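# Zip the suitcase closed along its near side

## Task

Close the suitcase's zipper along the side nearest the robot. The case must end up lying flat with the same face up as at the start. The closure has to stay shut on its own, so it does not count if the robot is holding it closed at the end. Finish by releasing the suitcase and moving both grippers away from it.

## Robot and tools

Robot: two arms, left_arm and right_arm. The names do not refer to sides of an image. Their bases sit on the table at left_arm (+0.047, +0.334, 0) m with quat_wxyz (+0.997, 0, 0, -0.073), and right_arm (+0.022, -0.322, 0) m with quat_wxyz (+0.995, 0, 0, -0.096).

Scene frame: shared by both arms. The origin is on the table top midway between the arms. +x points out over the table, +z points up, and left_arm is on the +y side. Positions are in metres. Orientations are quaternions written w first (qw, qx, qy, qz).

Gripper: the fingers extend along the gripper's own +z axis and close along its y axis. end_effector_position is the point between the finger pads, about 1 cm short of the fingertips. Joint ranges in rad, from base to hand: waist -2.618 to 3.054, shoulder 0 to 3.142, elbow 0 to 3.142, wrist pitch -1.571 to 1.571, wrist yaw -1.571 to 1.571, wrist roll -2.094 to 2.094.

The row format, used by both motion tools: 16 plain numbers for the two arms together. The first 8 are left_arm: x, y, z, qw, qx, qy, qz, opening. The next 8 are right_arm in the same order. Send all 16 even when only one arm should move. x, y, z and the quaternion are an absolute target pose for that gripper in the scene frame, not an offset. Opening runs from -1 (closed) to +1 (fully open, 0.093 m). To keep an arm still, repeat its last reported pose and its intended opening. Reuse the same quaternion in every row rather than copying a drifted reading.

execute_actions(actions): actions is a list of actions. Each action is a list of up to 15 rows, and each row lasts one control step of 1/30 s. If an action has fewer than 15 rows, its last row is held for the remaining steps. An empty list only returns the current state and images. An action is rejected for both arms if any target lies more than 0.6 m from that gripper's current position along any of the gripper's axes. If any action is malformed, or the first action fails that check against the last reported state, nothing in the call runs. At each step the command is clipped to within 70 mm and 16 degrees of the measured pose, so distant targets take several actions. When position and orientation conflict, the controller favours position. Joint friction can leave the hand up to about 31 mm off its target, and requests smaller than that may not move it at all.

move(target, speed, blocking): target is one 16-number row of absolute poses. Each gripper travels in a straight line, and both paths finish together, taking 0.5 to 10 s. A path still running at 10 s is cut off short of its target. speed is in m/s, from 0.002 to 0.5, default 0.25; turning is capped at twice that value in rad/s. Paths do not avoid obstacles or the other arm. Grippers may lag, wander, or overshoot the speed, especially near full reach. Faster contact and targets set deeper past a surface give harder impacts. The opening takes effect at the start. With blocking=false the result comes back after 0.5 s while the motion continues; call wait(0) to check it, or stop to brake, before sending anything new. The move: line reports how the move ended (done, off_target, moving, held, fault), each gripper's distance to its target, and limits: paced means a pose was clipped, held means a check blocked some steps. If only one arm is named, the other arm is done.

wait(seconds): 0 to 10. The arms keep their last command, and a running move continues.
stop(): brakes a running move. It needs stopping distance, and the fingers keep moving.
zoom_image(camera, region): camera is one of cam_head_left, cam_head_right, cam_high, cam_left_wrist, cam_right_wrist, all 504x504. region is [x0, y0, x1, y1] in pixels from the top-left corner, at most 504 by 504.
read_manual(section): returns only licence text ("licences").
finished_scene(scene): ends the current scene, given as an integer, and reports success. It cannot be undone. Call it only after the suitcase is zipped, flat, released, and the grippers are clear.

Reading results: the state line `left_arm: …` | `right_arm: …` gives each gripper's position and quaternion. These readings can be off at long reach. Hand target lines show the pose each controller is now heading for; it stops at its last clipped pose. A pose unreachable line means the clearance check altered or blocked the named arm's command. grip_measured is the finger motor position on the -1 to +1 scale. The pads meet at about -0.94, and each millimetre of object width adds about 0.0208. Each gripper has a fixed bias of up to ±0.02. The reading barely changes on contact, because the fingers are spring-coupled. To grip, command somewhat below the width reading; going lower squeezes harder, up to about 50 to 62 N per pad. Keep sending that same value to keep holding. The last Joint positions entry is the finger gap in metres, valid only when nothing blocks the fingers. FAULT lines mean an arm has halted.

Avoid: knocking anything off the table, which fails the task. Also avoid collisions or pressing between the two arms, dropping the case or flipping it over, and slamming or shoving hard. Avoid long heavy holds: at 75 °C a MOTOR HOT line appears, at 90 °C that arm is stopped for 10 s, and at 100 °C the arm goes limp and falls.

Each tool is called after "Request:" as name([rows], argument=value, ...), one row to a line, values as JSON.

## Session

Request:
execute_actions(actions=[])

Scene clock: 0.00 s.
left_arm: end_effector_position=(+0.1863, -0.0282, +0.3392) grip_measured=+0.996 end_effector_quat_wxyz=(+0.504, +0.671, +0.265, -0.475) | right_arm: end_effector_position=(+0.1303, -0.7439, +0.3055) grip_measured=+1.000 end_effector_quat_wxyz=(-0.155, +0.418, +0.624, -0.642)
Joint positions: left_arm=[-0.651  1.352  1.041  0.211  1.151  0.53   0.093] | right_arm=[-0.735  1.834  1.66  -0.73   1.409 -0.319  0.093]
Joint velocities: left_arm=[-0.002  0.002  0.002  0.022 -0.022 -0.007  0.   ] | right_arm=[ 0.007  0.022  0.007 -0.007 -0.051 -0.007  0.   ]
Hand target (left_arm): +0.186, -0.028, +0.339; +0.504, +0.671, +0.265, -0.475
Hand target (right_arm): +0.130, -0.744, +0.305; -0.155, +0.418, +0.624, -0.642

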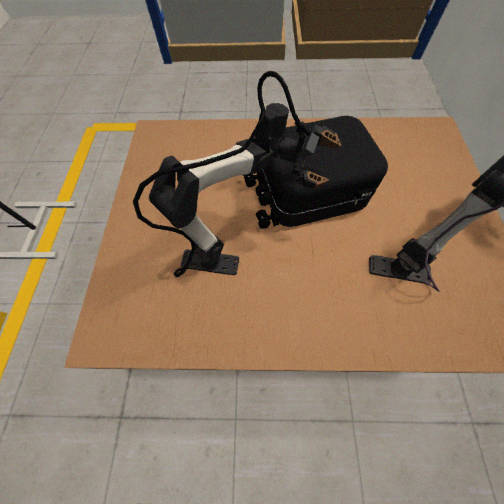

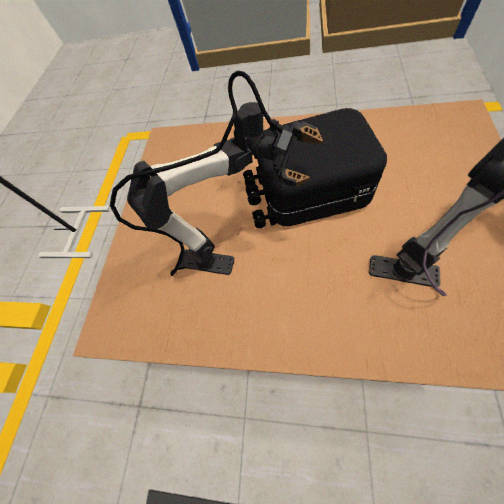

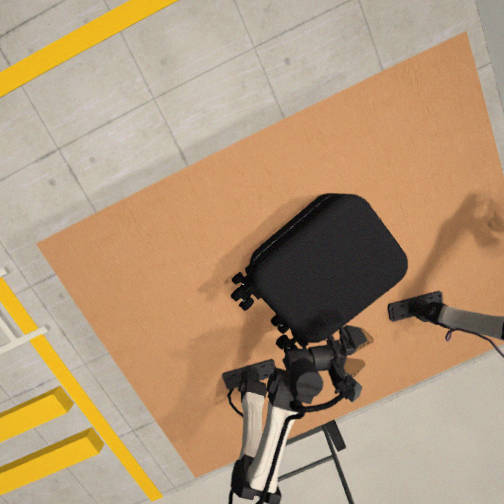

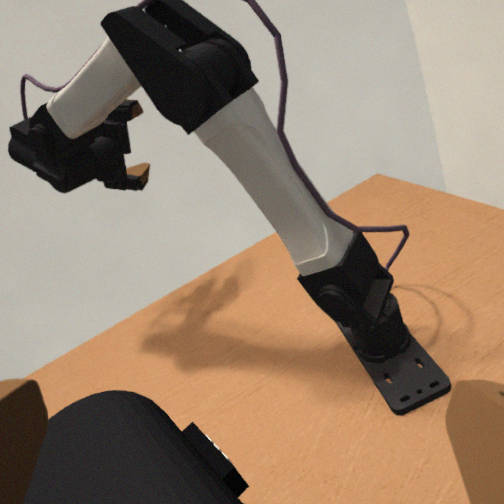

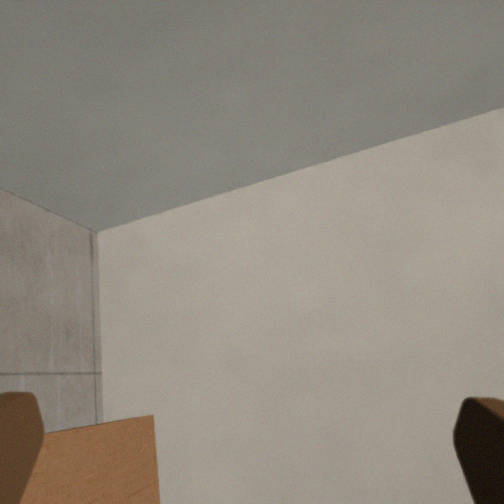

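Request:
zoom_image(camera="cam_head_right", region=[230, 130, 400, 250])

Request:
zoom_image(camera="cam_head_left", region=[230, 130, 400, 250])

Region (230, 130, 400, 250) of cam_head_right's 504x504 image, scaled by 2.965, with more detail than that image has; it fills the top 356 rows of this view, and the rest is white.

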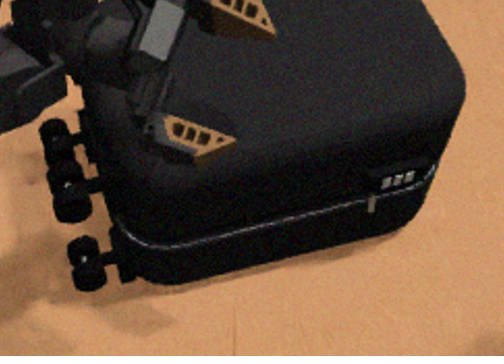

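Region (230, 130, 400, 250) of cam_head_left's 504x504 image, scaled by 2.965, with more detail than that image has; it fills the top 356 rows of this view, and the rest is white.

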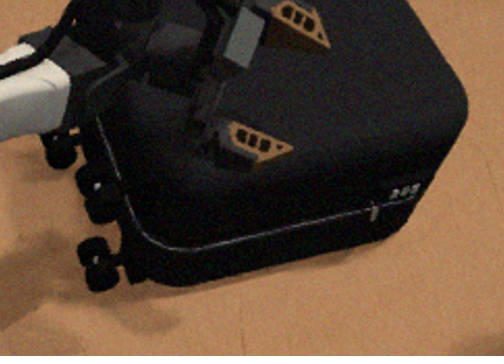

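Request:
zoom_image(camera="cam_head_right", region=[330, 170, 390, 215])

Request:
zoom_image(camera="cam_head_right", region=[255, 180, 335, 235])

Region (330, 170, 390, 215) of cam_head_right's 504x504 image, scaled by 8.400, with more detail than that image has; it fills the top 378 rows of this view, and the rest is white.

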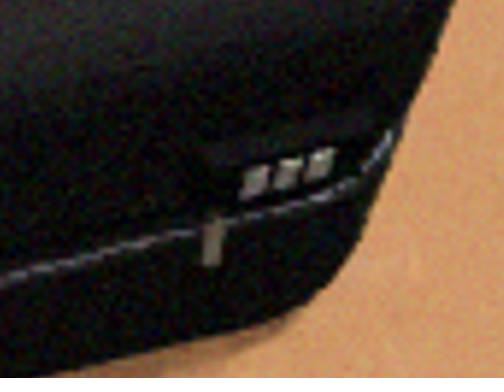

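Region (255, 180, 335, 235) of cam_head_right's 504x504 image, scaled by 6.300, with more detail than that image has; it fills the top 346 rows of this view, and the rest is white.

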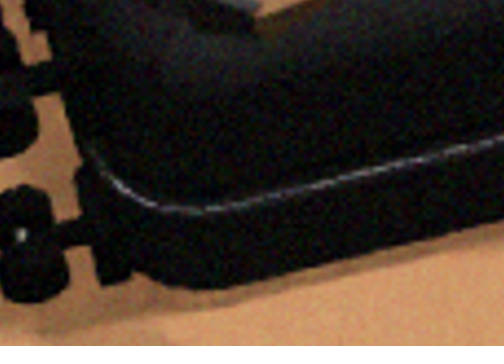

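Request:
move(target=[0.1863,-0.0282,0.3392,0.504,0.671,0.265,-0.475,1, 0.22,-0.55,0.3,0.505,0.288,0.792,-0.184,1], speed=0.4)

Request:
move(target=[0.1863,-0.0282,0.3392,0.504,0.671,0.265,-0.475,1, 0.15,-0.25,0.19,0.519,-0.218,0.814,0.139,1], speed=0.3)

Scene clock: 23.20 s.
left_arm: end_effector_position=(+0.1863, -0.0282, +0.3392) grip_measured=+0.996 end_effector_quat_wxyz=(+0.504, +0.671, +0.265, -0.475) | right_arm: end_effector_position=(+0.2248, -0.5551, +0.2951) grip_measured=+1.000 end_effector_quat_wxyz=(+0.502, +0.281, +0.795, -0.190)
Joint positions: left_arm=[-0.651  1.352  1.041  0.211  1.151  0.53   0.093] | right_arm=[-0.806  0.893  0.975 -0.536 -0.268 -0.151  0.093]
Joint velocities: left_arm=[-0.017  0.002 -0.017 -0.007 -0.051 -0.051 -0.001] | right_arm=[ 0.007  0.017 -0.002 -0.022 -0.022  0.022  0.   ]
Hand target (left_arm): +0.186, -0.028, +0.339; +0.504, +0.671, +0.265, -0.475
Hand target (right_arm): +0.223, -0.554, +0.295; +0.510, +0.282, +0.790, -0.192
Off the commanded pose (left_arm): 0.000 m, 0 deg.
Off the commanded pose (right_arm): 0.009 m, 1 deg.
move: done

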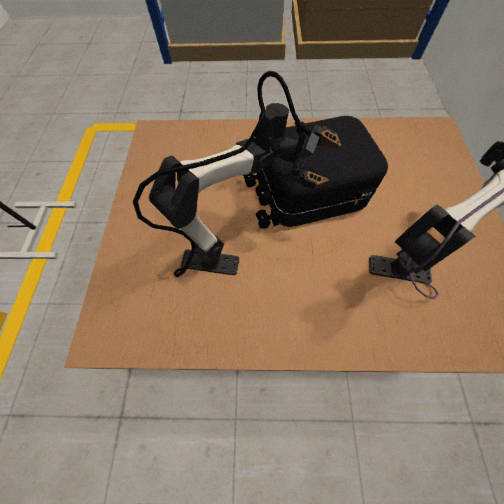

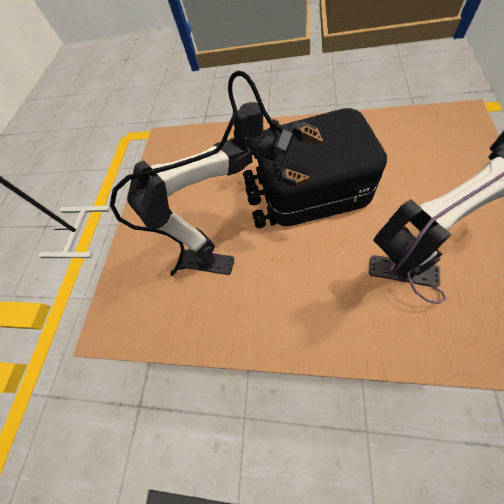

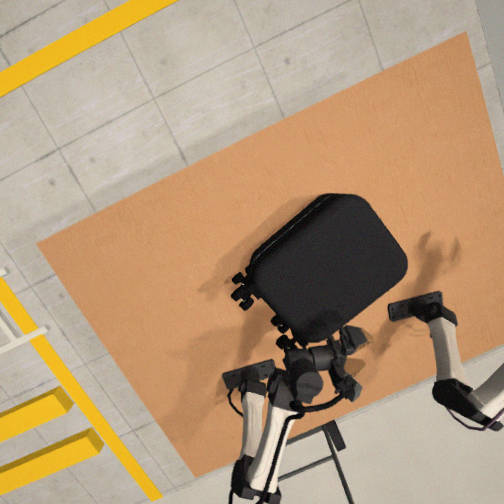

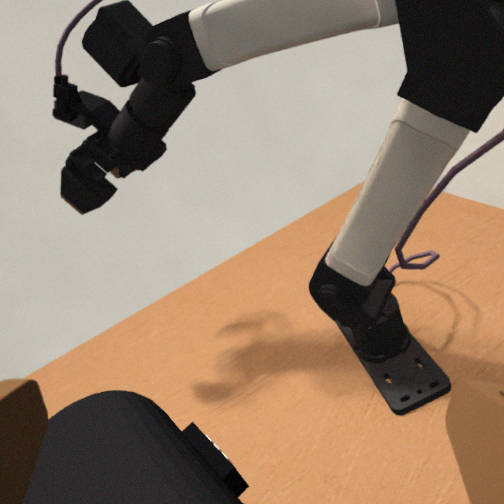

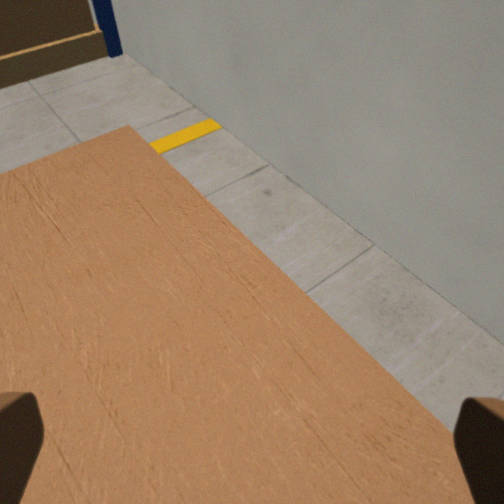

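Scene clock: 25.73 s.
left_arm: end_effector_position=(+0.1863, -0.0282, +0.3392) grip_measured=+0.996 end_effector_quat_wxyz=(+0.504, +0.671, +0.265, -0.475) | right_arm: end_effector_position=(+0.1581, -0.2537, +0.1916) grip_measured=+1.000 end_effector_quat_wxyz=(+0.516, -0.225, +0.817, +0.122)
Joint positions: left_arm=[-0.651  1.352  1.041  0.211  1.151  0.53   0.093] | right_arm=[-0.705  0.325  0.66  -1.568 -1.089 -1.229  0.093]
Joint velocities: left_arm=[-0.002  0.002  0.007  0.007  0.037  0.051  0.001] | right_arm=[ 0.002  0.002 -0.022 -0.007 -0.007  0.007  0.   ]
Hand target (left_arm): +0.186, -0.028, +0.339; +0.504, +0.671, +0.265, -0.475
Hand target (right_arm): +0.157, -0.250, +0.187; +0.518, -0.223, +0.815, +0.133
Off the commanded pose (left_arm): 0.000 m, 0 deg.
Off the commanded pose (right_arm): 0.009 m, 2 deg.
joint sent to its limit (right arm) — the command would take joint 4 (wrist pitch) past its lower limit, so that joint was sent only as far as its limit.
move: done

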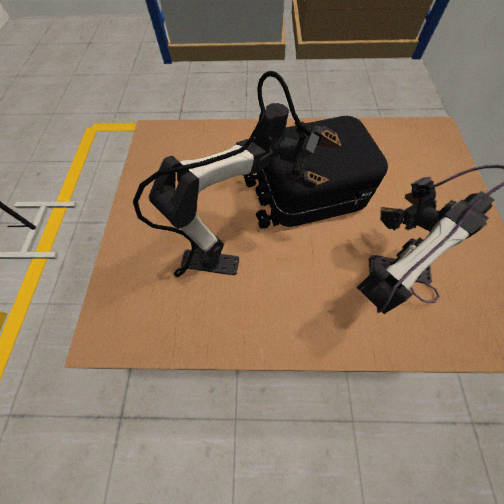

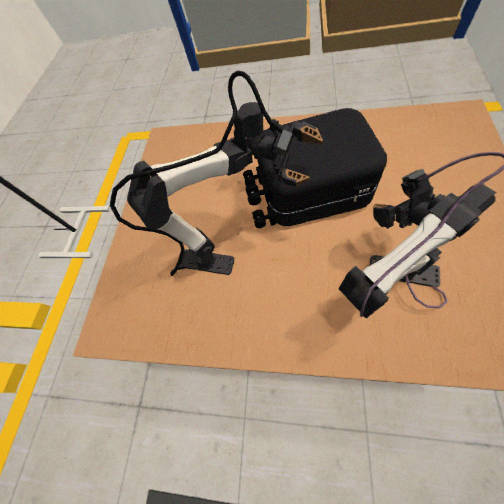

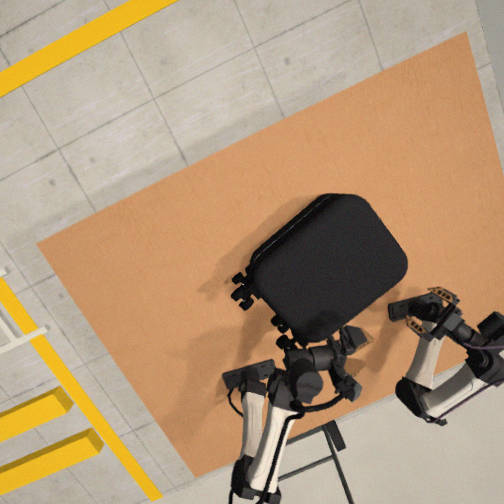

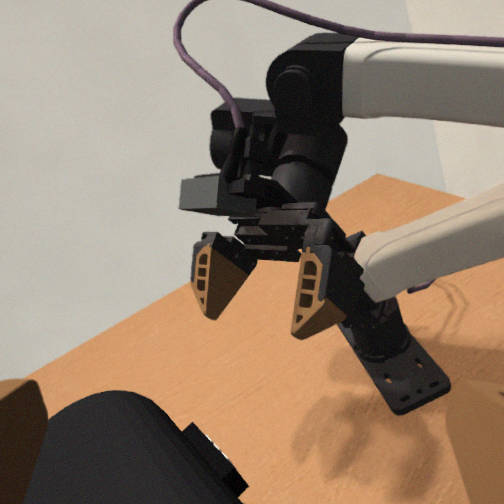

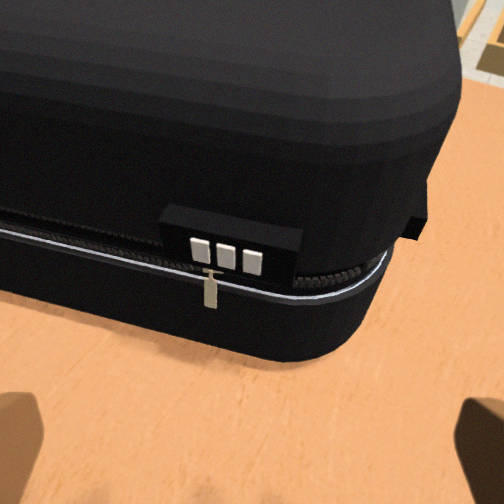

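Request:
zoom_image(camera="cam_right_wrist", region=[100, 190, 400, 340])

Request:
zoom_image(camera="cam_right_wrist", region=[0, 190, 250, 330])

Region (100, 190, 400, 340) of cam_right_wrist's 504x504 image, scaled by 1.680, with more detail than that image has.

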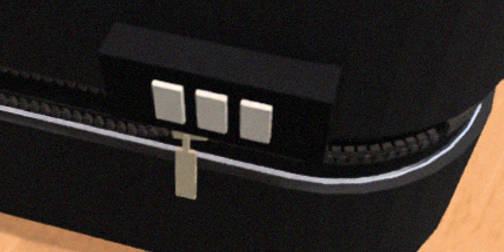

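Region (0, 190, 250, 330) of cam_right_wrist's 504x504 image, scaled by 2.016, with more detail than that image has; it fills the top 282 rows of this view, and the rest is white.

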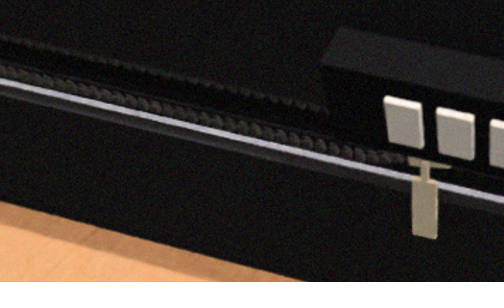

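Request:
move(target=[0.09,-0.03,0.33,0.641,0.299,0.641,-0.299,0.3, 0.187,-0.46,0.285,0.321,0.321,0.883,-0.117,0.3], speed=0.3)

Request:
move(target=[0.10,-0.05,0.10,0.641,0.299,0.641,-0.299,0.3, 0.187,-0.46,0.285,0.321,0.321,0.883,-0.117,0.3], speed=0.3)

Scene clock: 42.53 s.
left_arm: end_effector_position=(+0.0950, -0.0273, +0.3296) grip_measured=+0.302 end_effector_quat_wxyz=(+0.635, +0.300, +0.644, -0.302) | right_arm: end_effector_position=(+0.1791, -0.4576, +0.2823) grip_measured=+0.302 end_effector_quat_wxyz=(+0.314, +0.318, +0.887, -0.114)
Joint positions: left_arm=[-1.677  1.156  0.827  0.312 -0.942 -0.022  0.06 ] | right_arm=[-0.537  0.891  1.297 -1.296 -0.022 -0.032  0.06 ]
Joint velocities: left_arm=[-0.007 -0.012 -0.012 -0.037  0.037 -0.007  0.   ] | right_arm=[ 0.012 -0.012 -0.002  0.051 -0.037  0.037  0.001]
Hand target (left_arm): +0.093, -0.031, +0.329; +0.634, +0.299, +0.648, -0.299
Hand target (right_arm): +0.182, -0.460, +0.288; +0.316, +0.320, +0.886, -0.116
Off the commanded pose (left_arm): 0.006 m, 1 deg.
Off the commanded pose (right_arm): 0.009 m, 1 deg.
move: done

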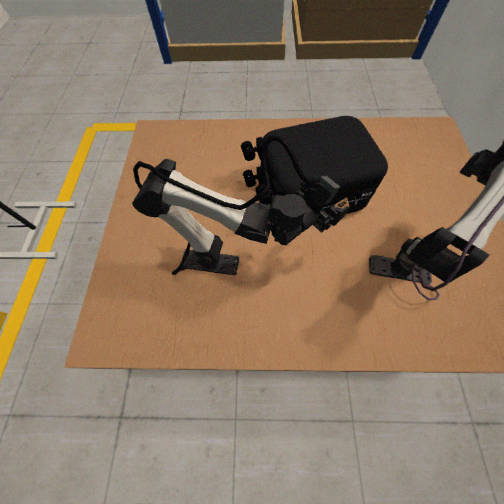

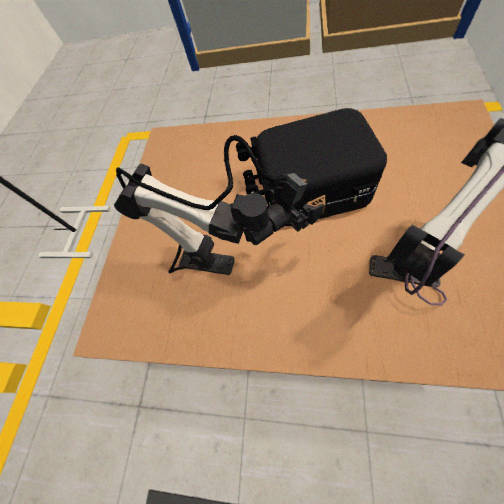

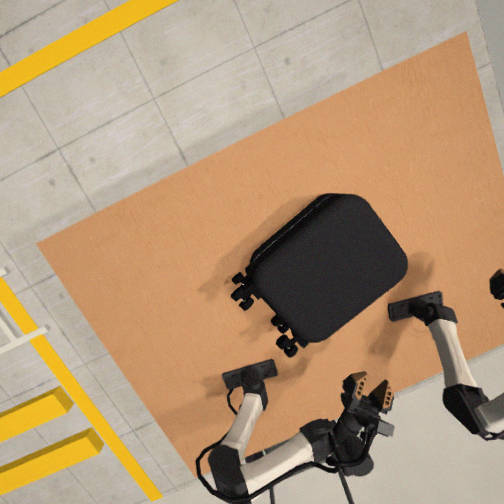

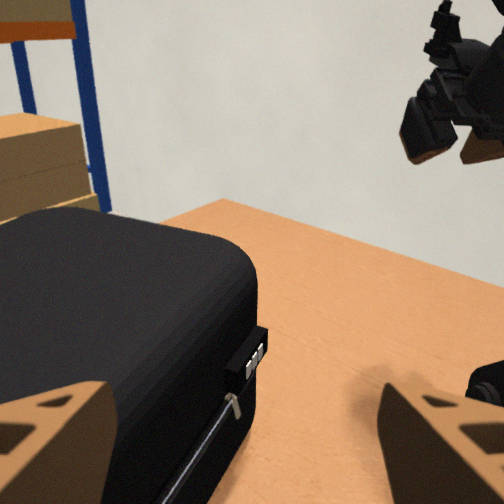

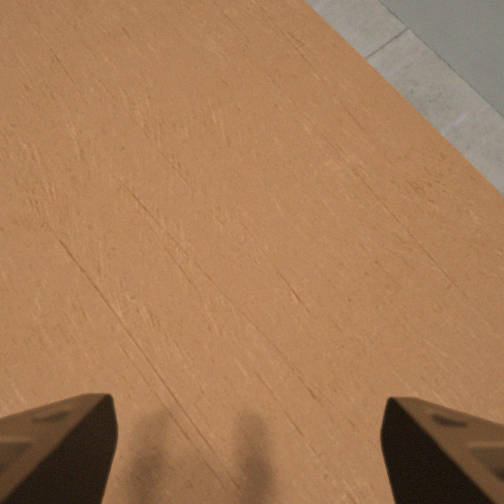

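Scene clock: 44.23 s.
left_arm: end_effector_position=(+0.0948, -0.0581, +0.1050) grip_measured=+0.302 end_effector_quat_wxyz=(+0.635, +0.292, +0.647, -0.305) | right_arm: end_effector_position=(+0.1820, -0.4569, +0.2837) grip_measured=+0.302 end_effector_quat_wxyz=(+0.318, +0.321, +0.885, -0.116)
Joint positions: left_arm=[-1.652  2.017  0.455  1.55  -0.927 -0.033  0.06 ] | right_arm=[-0.511  0.891  1.297 -1.287 -0.004 -0.006  0.06 ]
Joint velocities: left_arm=[-0.022 -0.027 -0.027  0.051 -0.022 -0.022  0.001] | right_arm=[ 0.027  0.007  0.002  0.007 -0.051 -0.007  0.   ]
Hand target (left_arm): +0.098, -0.056, +0.098; +0.636, +0.301, +0.647, -0.295
Hand target (right_arm): +0.187, -0.460, +0.285; +0.321, +0.321, +0.883, -0.117
Off the commanded pose (left_arm): 0.011 m, 1 deg.
Off the commanded pose (right_arm): 0.006 m, 0 deg.
joint sent to its limit (left arm) — the command would take joint 4 (wrist pitch) past its upper limit, so that joint was sent only as far as its limit.
move: off_target (left_arm)

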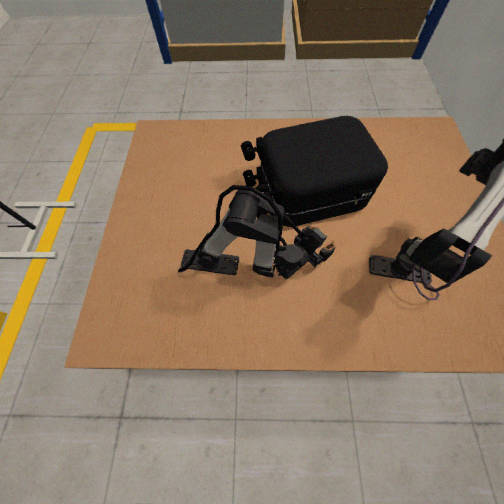

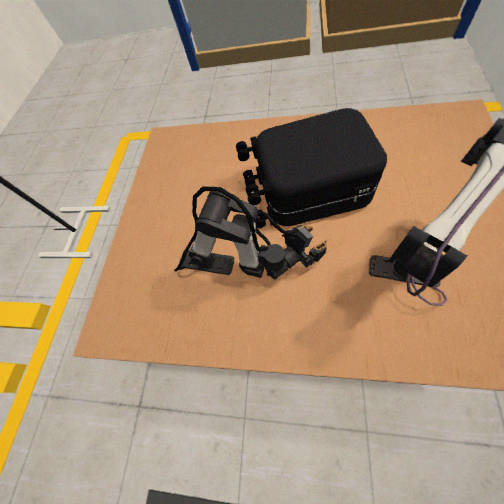

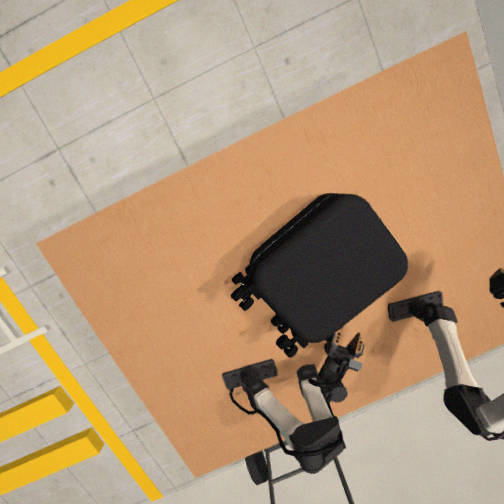

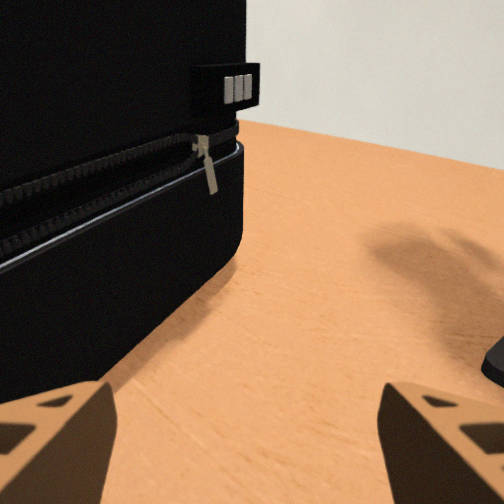

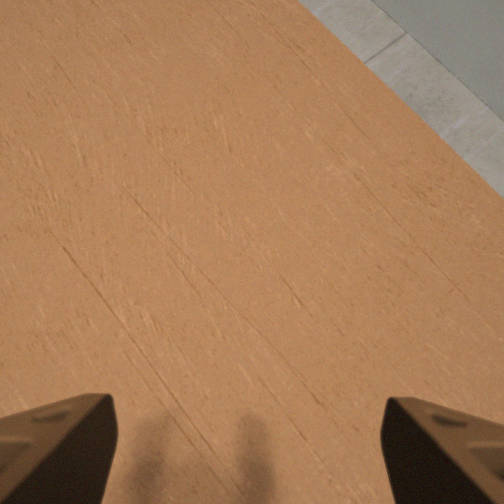

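Request:
zoom_image(camera="cam_left_wrist", region=[140, 50, 280, 210])

Region (140, 50, 280, 210) of cam_left_wrist's 504x504 image, scaled by 3.150, with more detail than that image has; it fills the left 441 columns of this view, and the rest is white.

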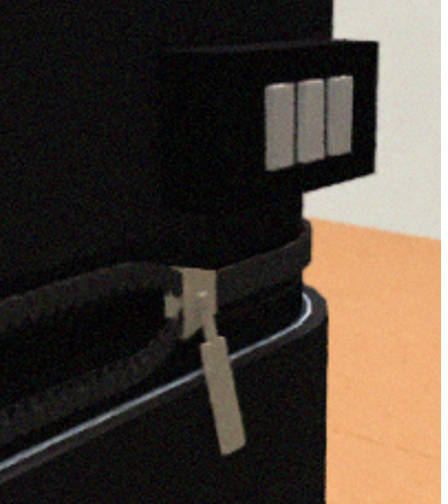

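Request:
move(target=[0.07,0.02,0.15,0.552,0.335,0.719,-0.258,0.3, 0.20,-0.215,0.31,0.330,-0.243,0.908,0.089,-0.3], speed=0.3)

Request:
move(target=[0.07,0.02,0.15,0.552,0.335,0.719,-0.258,0.3, 0.16,-0.14,0.24,0.532,-0.117,0.835,0.075,-0.3], speed=0.25)

Scene clock: 58.87 s.
left_arm: end_effector_position=(+0.0731, +0.0240, +0.1403) grip_measured=+0.302 end_effector_quat_wxyz=(+0.548, +0.345, +0.721, -0.248) | right_arm: end_effector_position=(+0.1991, -0.2252, +0.3008) grip_measured=-0.298 end_effector_quat_wxyz=(+0.329, -0.236, +0.911, +0.081)
Joint positions: left_arm=[-1.823  1.204  0.406  0.234 -1.026 -0.475  0.06 ] | right_arm=[ 0.695  0.909  1.387 -1.358  0.005 -0.007  0.031]
Joint velocities: left_arm=[ 0.007 -0.007 -0.002 -0.066 -0.081 -0.095 -0.   ] | right_arm=[ 0.007 -0.007 -0.002 -0.095  0.007 -0.007  0.   ]
Hand target (left_arm): +0.071, +0.022, +0.149; +0.548, +0.335, +0.721, -0.259
Hand target (right_arm): +0.204, -0.219, +0.310; +0.340, -0.243, +0.904, +0.086
Off the commanded pose (left_arm): 0.011 m, 2 deg.
Off the commanded pose (right_arm): 0.014 m, 1 deg.
move: off_target (left_arm, right_arm)

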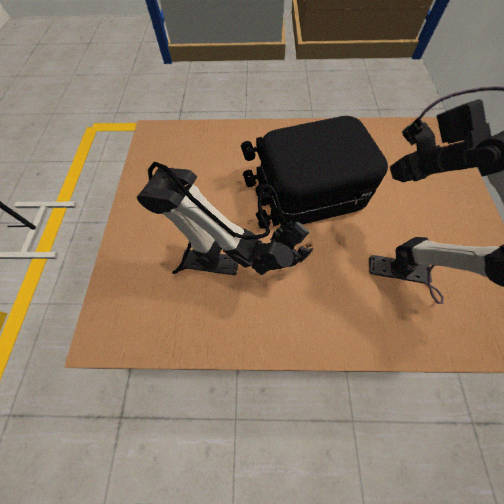

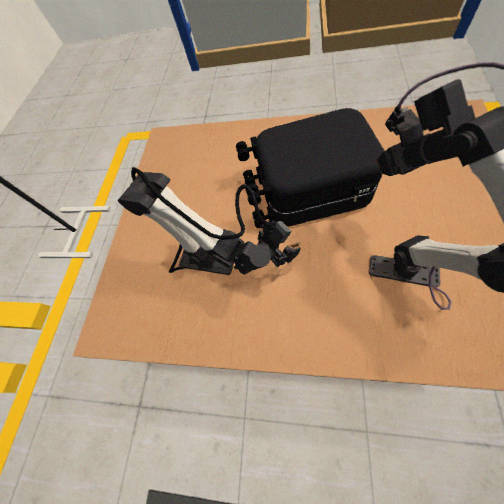

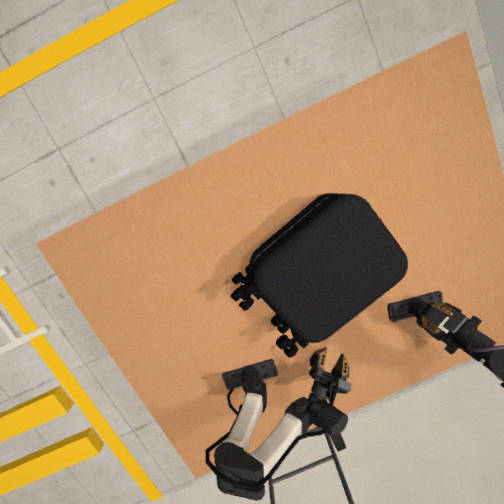

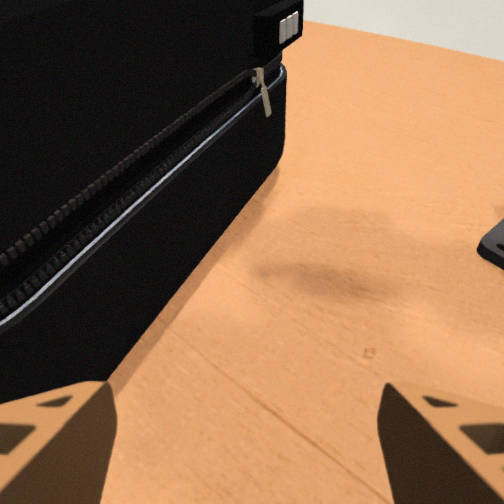

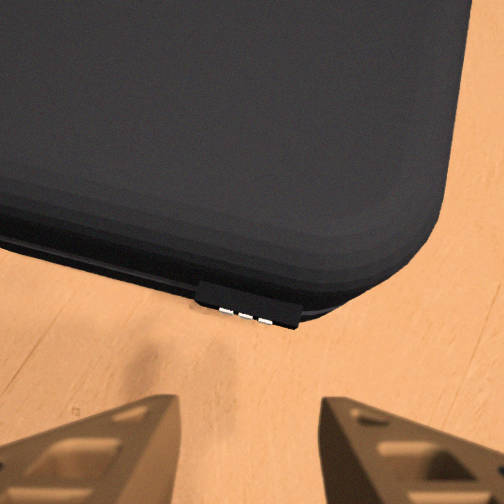

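Scene clock: 60.67 s.
left_arm: end_effector_position=(+0.0739, +0.0246, +0.1407) grip_measured=+0.302 end_effector_quat_wxyz=(+0.550, +0.343, +0.721, -0.246) | right_arm: end_effector_position=(+0.1639, -0.1412, +0.2463) grip_measured=-0.298 end_effector_quat_wxyz=(+0.531, -0.109, +0.835, +0.088)
Joint positions: left_arm=[-1.823  1.204  0.406  0.233 -1.032 -0.475  0.06 ] | right_arm=[ 1.792  0.896  0.903 -1.06   1.066  1.028  0.031]
Joint velocities: left_arm=[-0.012 -0.002  0.002  0.022 -0.022 -0.051 -0.   ] | right_arm=[-0.002 -0.002  0.007  0.007 -0.022  0.022 -0.   ]
Hand target (left_arm): +0.070, +0.020, +0.150; +0.552, +0.335, +0.719, -0.258
Hand target (right_arm): +0.164, -0.140, +0.242; +0.534, -0.115, +0.835, +0.076
Off the commanded pose (left_arm): 0.011 m, 2 deg.
Off the commanded pose (right_arm): 0.008 m, 2 deg.
move: off_target (left_arm)

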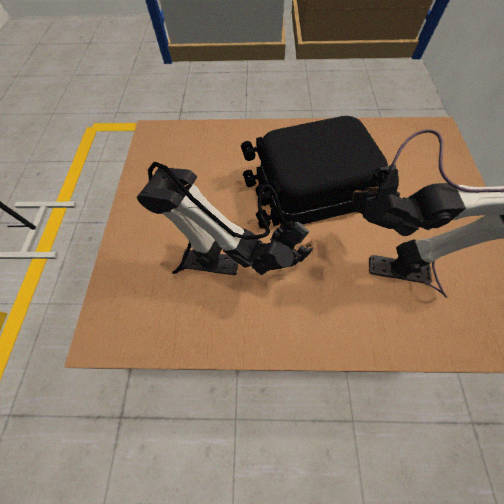

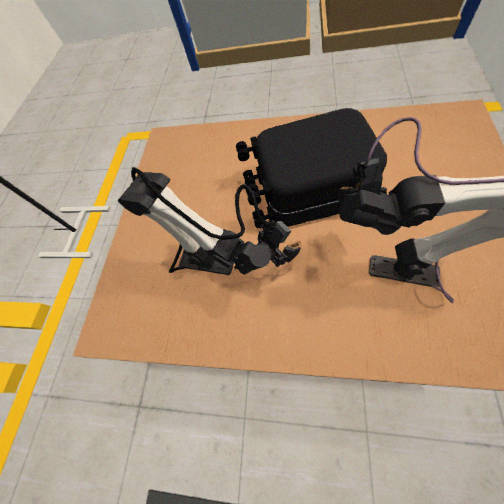

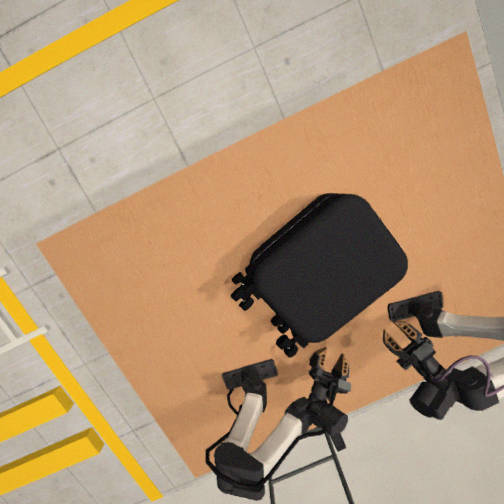

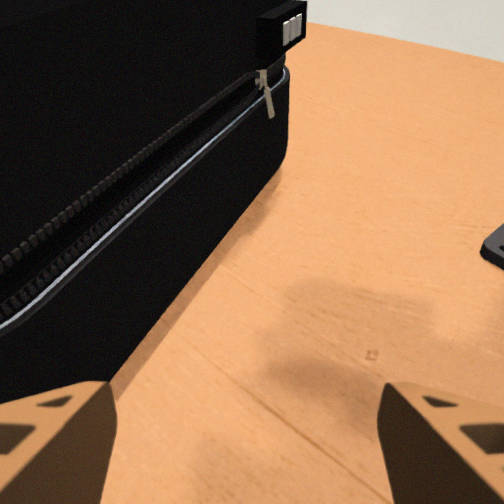

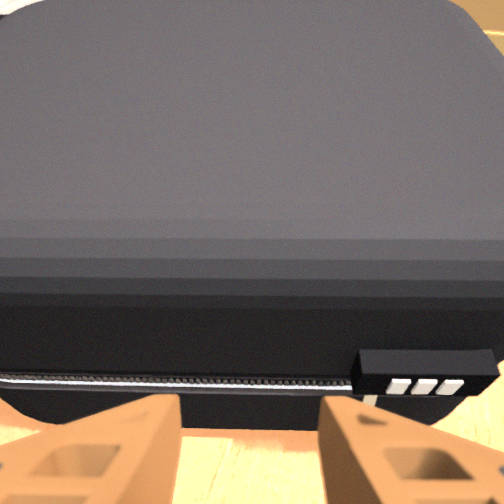

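Request:
move(target=[0.0739,0.0246,0.1407,0.55,0.343,0.721,-0.246,0.3, 0.187,-0.205,0.118,0.532,-0.117,0.835,0.075,-0.3], speed=0.15)

Scene clock: 63.67 s.
left_arm: end_effector_position=(+0.0739, +0.0246, +0.1407) grip_measured=+0.302 end_effector_quat_wxyz=(+0.550, +0.343, +0.721, -0.246) | right_arm: end_effector_position=(+0.1851, -0.2033, +0.1209) grip_measured=-0.298 end_effector_quat_wxyz=(+0.530, -0.117, +0.837, +0.070)
Joint positions: left_arm=[-1.823  1.204  0.406  0.233 -1.032 -0.475  0.06 ] | right_arm=[ 1.548  0.402  0.277 -0.667  0.925  0.673  0.031]
Joint velocities: left_arm=[ 0.007 -0.002 -0.007 -0.081  0.007 -0.081  0.   ] | right_arm=[-0.012 -0.007 -0.007  0.022  0.037  0.022 -0.001]
Hand target (left_arm): +0.074, +0.025, +0.141; +0.550, +0.343, +0.721, -0.246
Hand target (right_arm): +0.186, -0.204, +0.117; +0.531, -0.116, +0.836, +0.073
Off the commanded pose (left_arm): 0.000 m, 0 deg.
Off the commanded pose (right_arm): 0.004 m, 1 deg.
move: done

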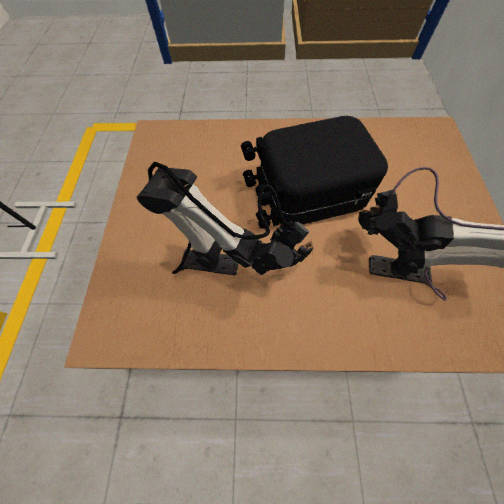

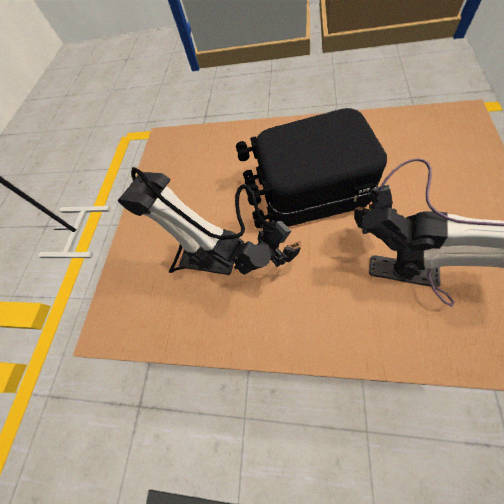

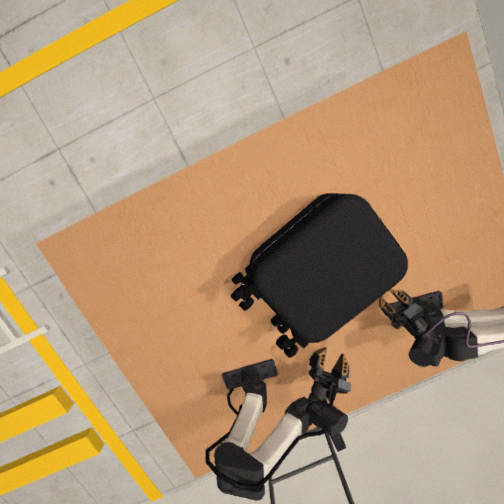

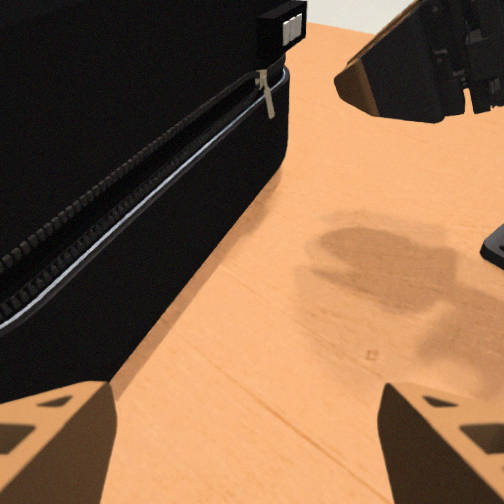

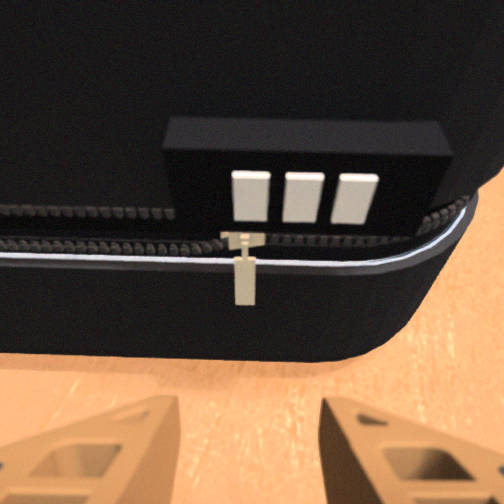

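Request:
move(target=[0.0739,0.0246,0.1407,0.55,0.343,0.721,-0.246,0.3, 0.2165,-0.1922,0.093,0.532,-0.117,0.835,0.075,-0.3], speed=0.08)

Request:
zoom_image(camera="cam_left_wrist", region=[200, 0, 400, 180])

Scene clock: 69.53 s.
left_arm: end_effector_position=(+0.0739, +0.0246, +0.1407) grip_measured=+0.302 end_effector_quat_wxyz=(+0.550, +0.343, +0.721, -0.246) | right_arm: end_effector_position=(+0.2150, -0.1915, +0.1041) grip_measured=-0.298 end_effector_quat_wxyz=(+0.538, -0.110, +0.831, +0.086)
Joint positions: left_arm=[-1.823  1.204  0.406  0.233 -1.032 -0.475  0.06 ] | right_arm=[ 1.275  0.465  0.147 -0.248  0.709  0.419  0.031]
Joint velocities: left_arm=[-0.017  0.007 -0.012  0.066  0.007  0.022  0.001] | right_arm=[-0.022  0.007 -0.002 -0.007  0.022 -0.007 -0.001]
Hand target (left_arm): +0.074, +0.025, +0.141; +0.550, +0.343, +0.721, -0.246
Hand target (right_arm): +0.215, -0.194, +0.093; +0.531, -0.117, +0.836, +0.074
Off the commanded pose (left_arm): 0.000 m, 0 deg.
Off the commanded pose (right_arm): 0.011 m, 2 deg.
move: off_target (right_arm)

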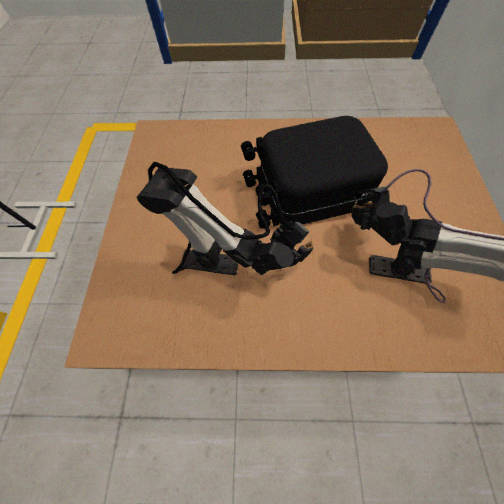

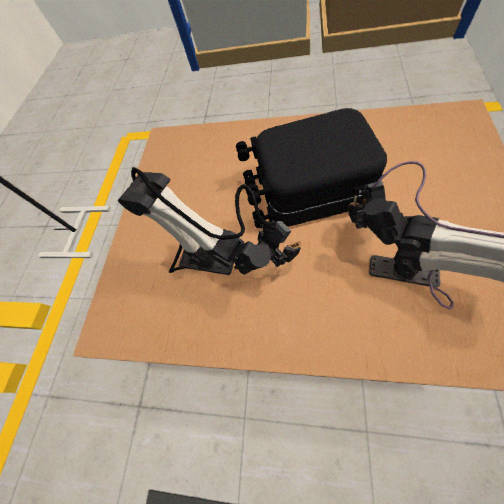

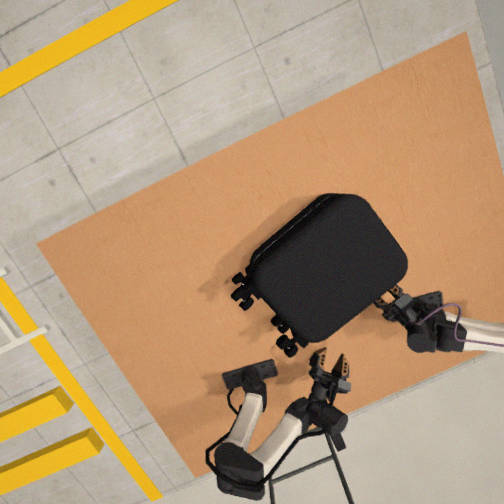

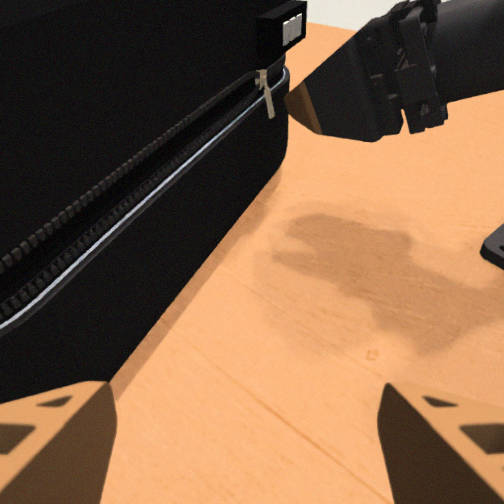

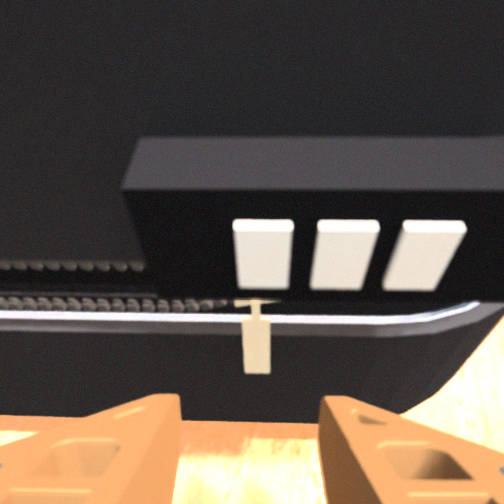

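Region (200, 0, 400, 180) of cam_left_wrist's 504x504 image, scaled by 2.520, with more detail than that image has; it fills the top 454 rows of this view, and the rest is white.

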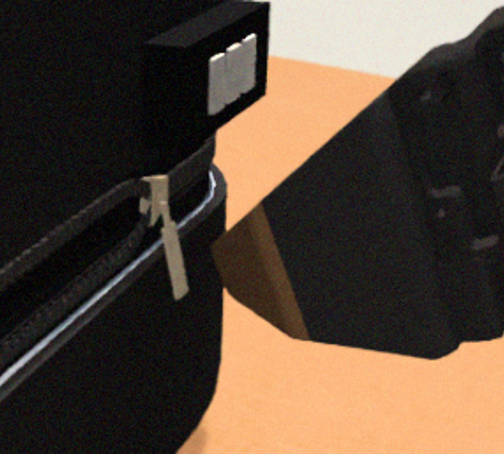

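Request:
move(target=[0.0739,0.0246,0.1407,0.55,0.343,0.721,-0.246,0.3, 0.2345,-0.189,0.083,0.532,-0.117,0.835,0.075,-0.3], speed=0.05)

Request:
zoom_image(camera="cam_left_wrist", region=[200, 0, 400, 180])

Scene clock: 75.07 s.
left_arm: end_effector_position=(+0.0739, +0.0246, +0.1407) grip_measured=+0.302 end_effector_quat_wxyz=(+0.550, +0.343, +0.721, -0.246) | right_arm: end_effector_position=(+0.2336, -0.1882, +0.0931) grip_measured=-0.298 end_effector_quat_wxyz=(+0.537, -0.111, +0.833, +0.081)
Joint positions: left_arm=[-1.823  1.204  0.406  0.233 -1.032 -0.475  0.06 ] | right_arm=[ 1.144  0.61   0.107 -0.018  0.601  0.331  0.031]
Joint velocities: left_arm=[-0.007  0.007 -0.012  0.022 -0.051  0.051  0.   ] | right_arm=[ 0.017  0.012 -0.007  0.051  0.066 -0.051 -0.   ]
Hand target (left_arm): +0.074, +0.025, +0.141; +0.550, +0.343, +0.721, -0.246
Hand target (right_arm): +0.233, -0.190, +0.084; +0.532, -0.117, +0.835, +0.075
Off the commanded pose (left_arm): 0.000 m, 0 deg.
Off the commanded pose (right_arm): 0.010 m, 1 deg.
move: done

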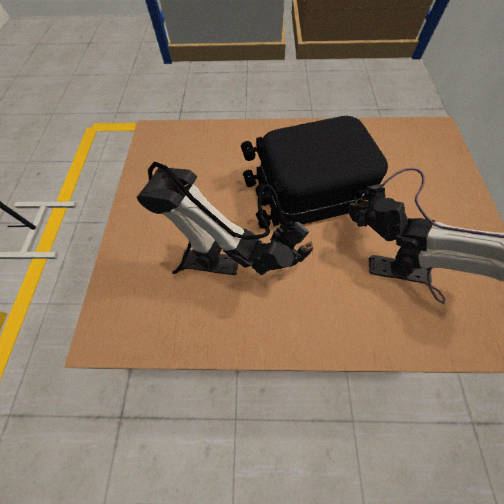

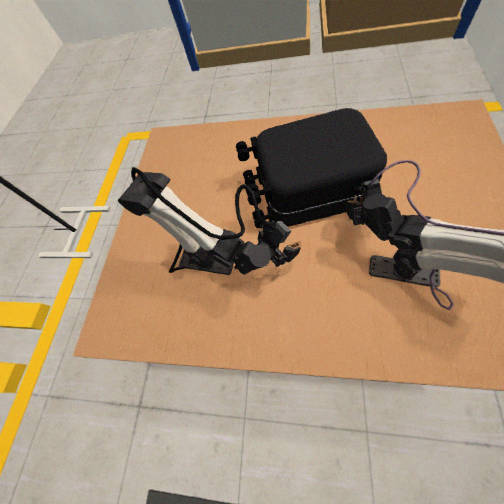

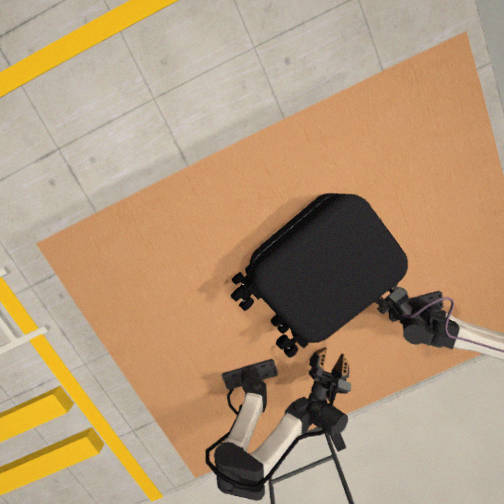

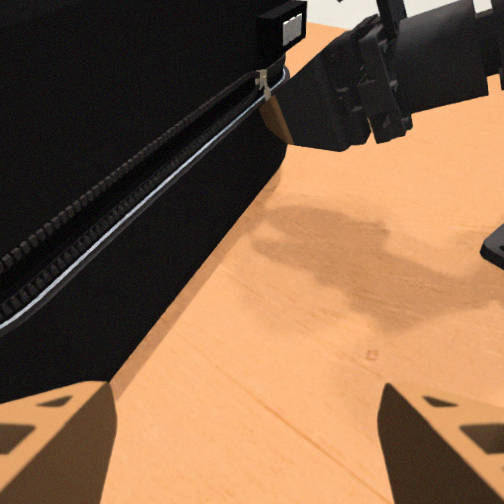

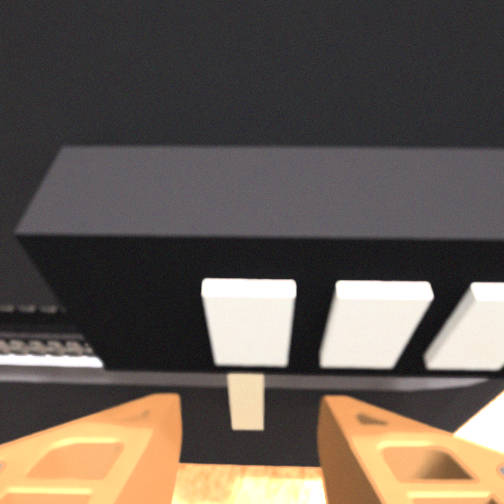

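Region (200, 0, 400, 180) of cam_left_wrist's 504x504 image, scaled by 2.520, with more detail than that image has; it fills the top 454 rows of this view, and the rest is white.

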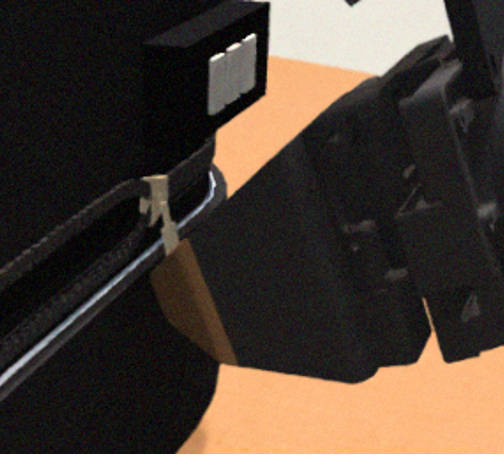

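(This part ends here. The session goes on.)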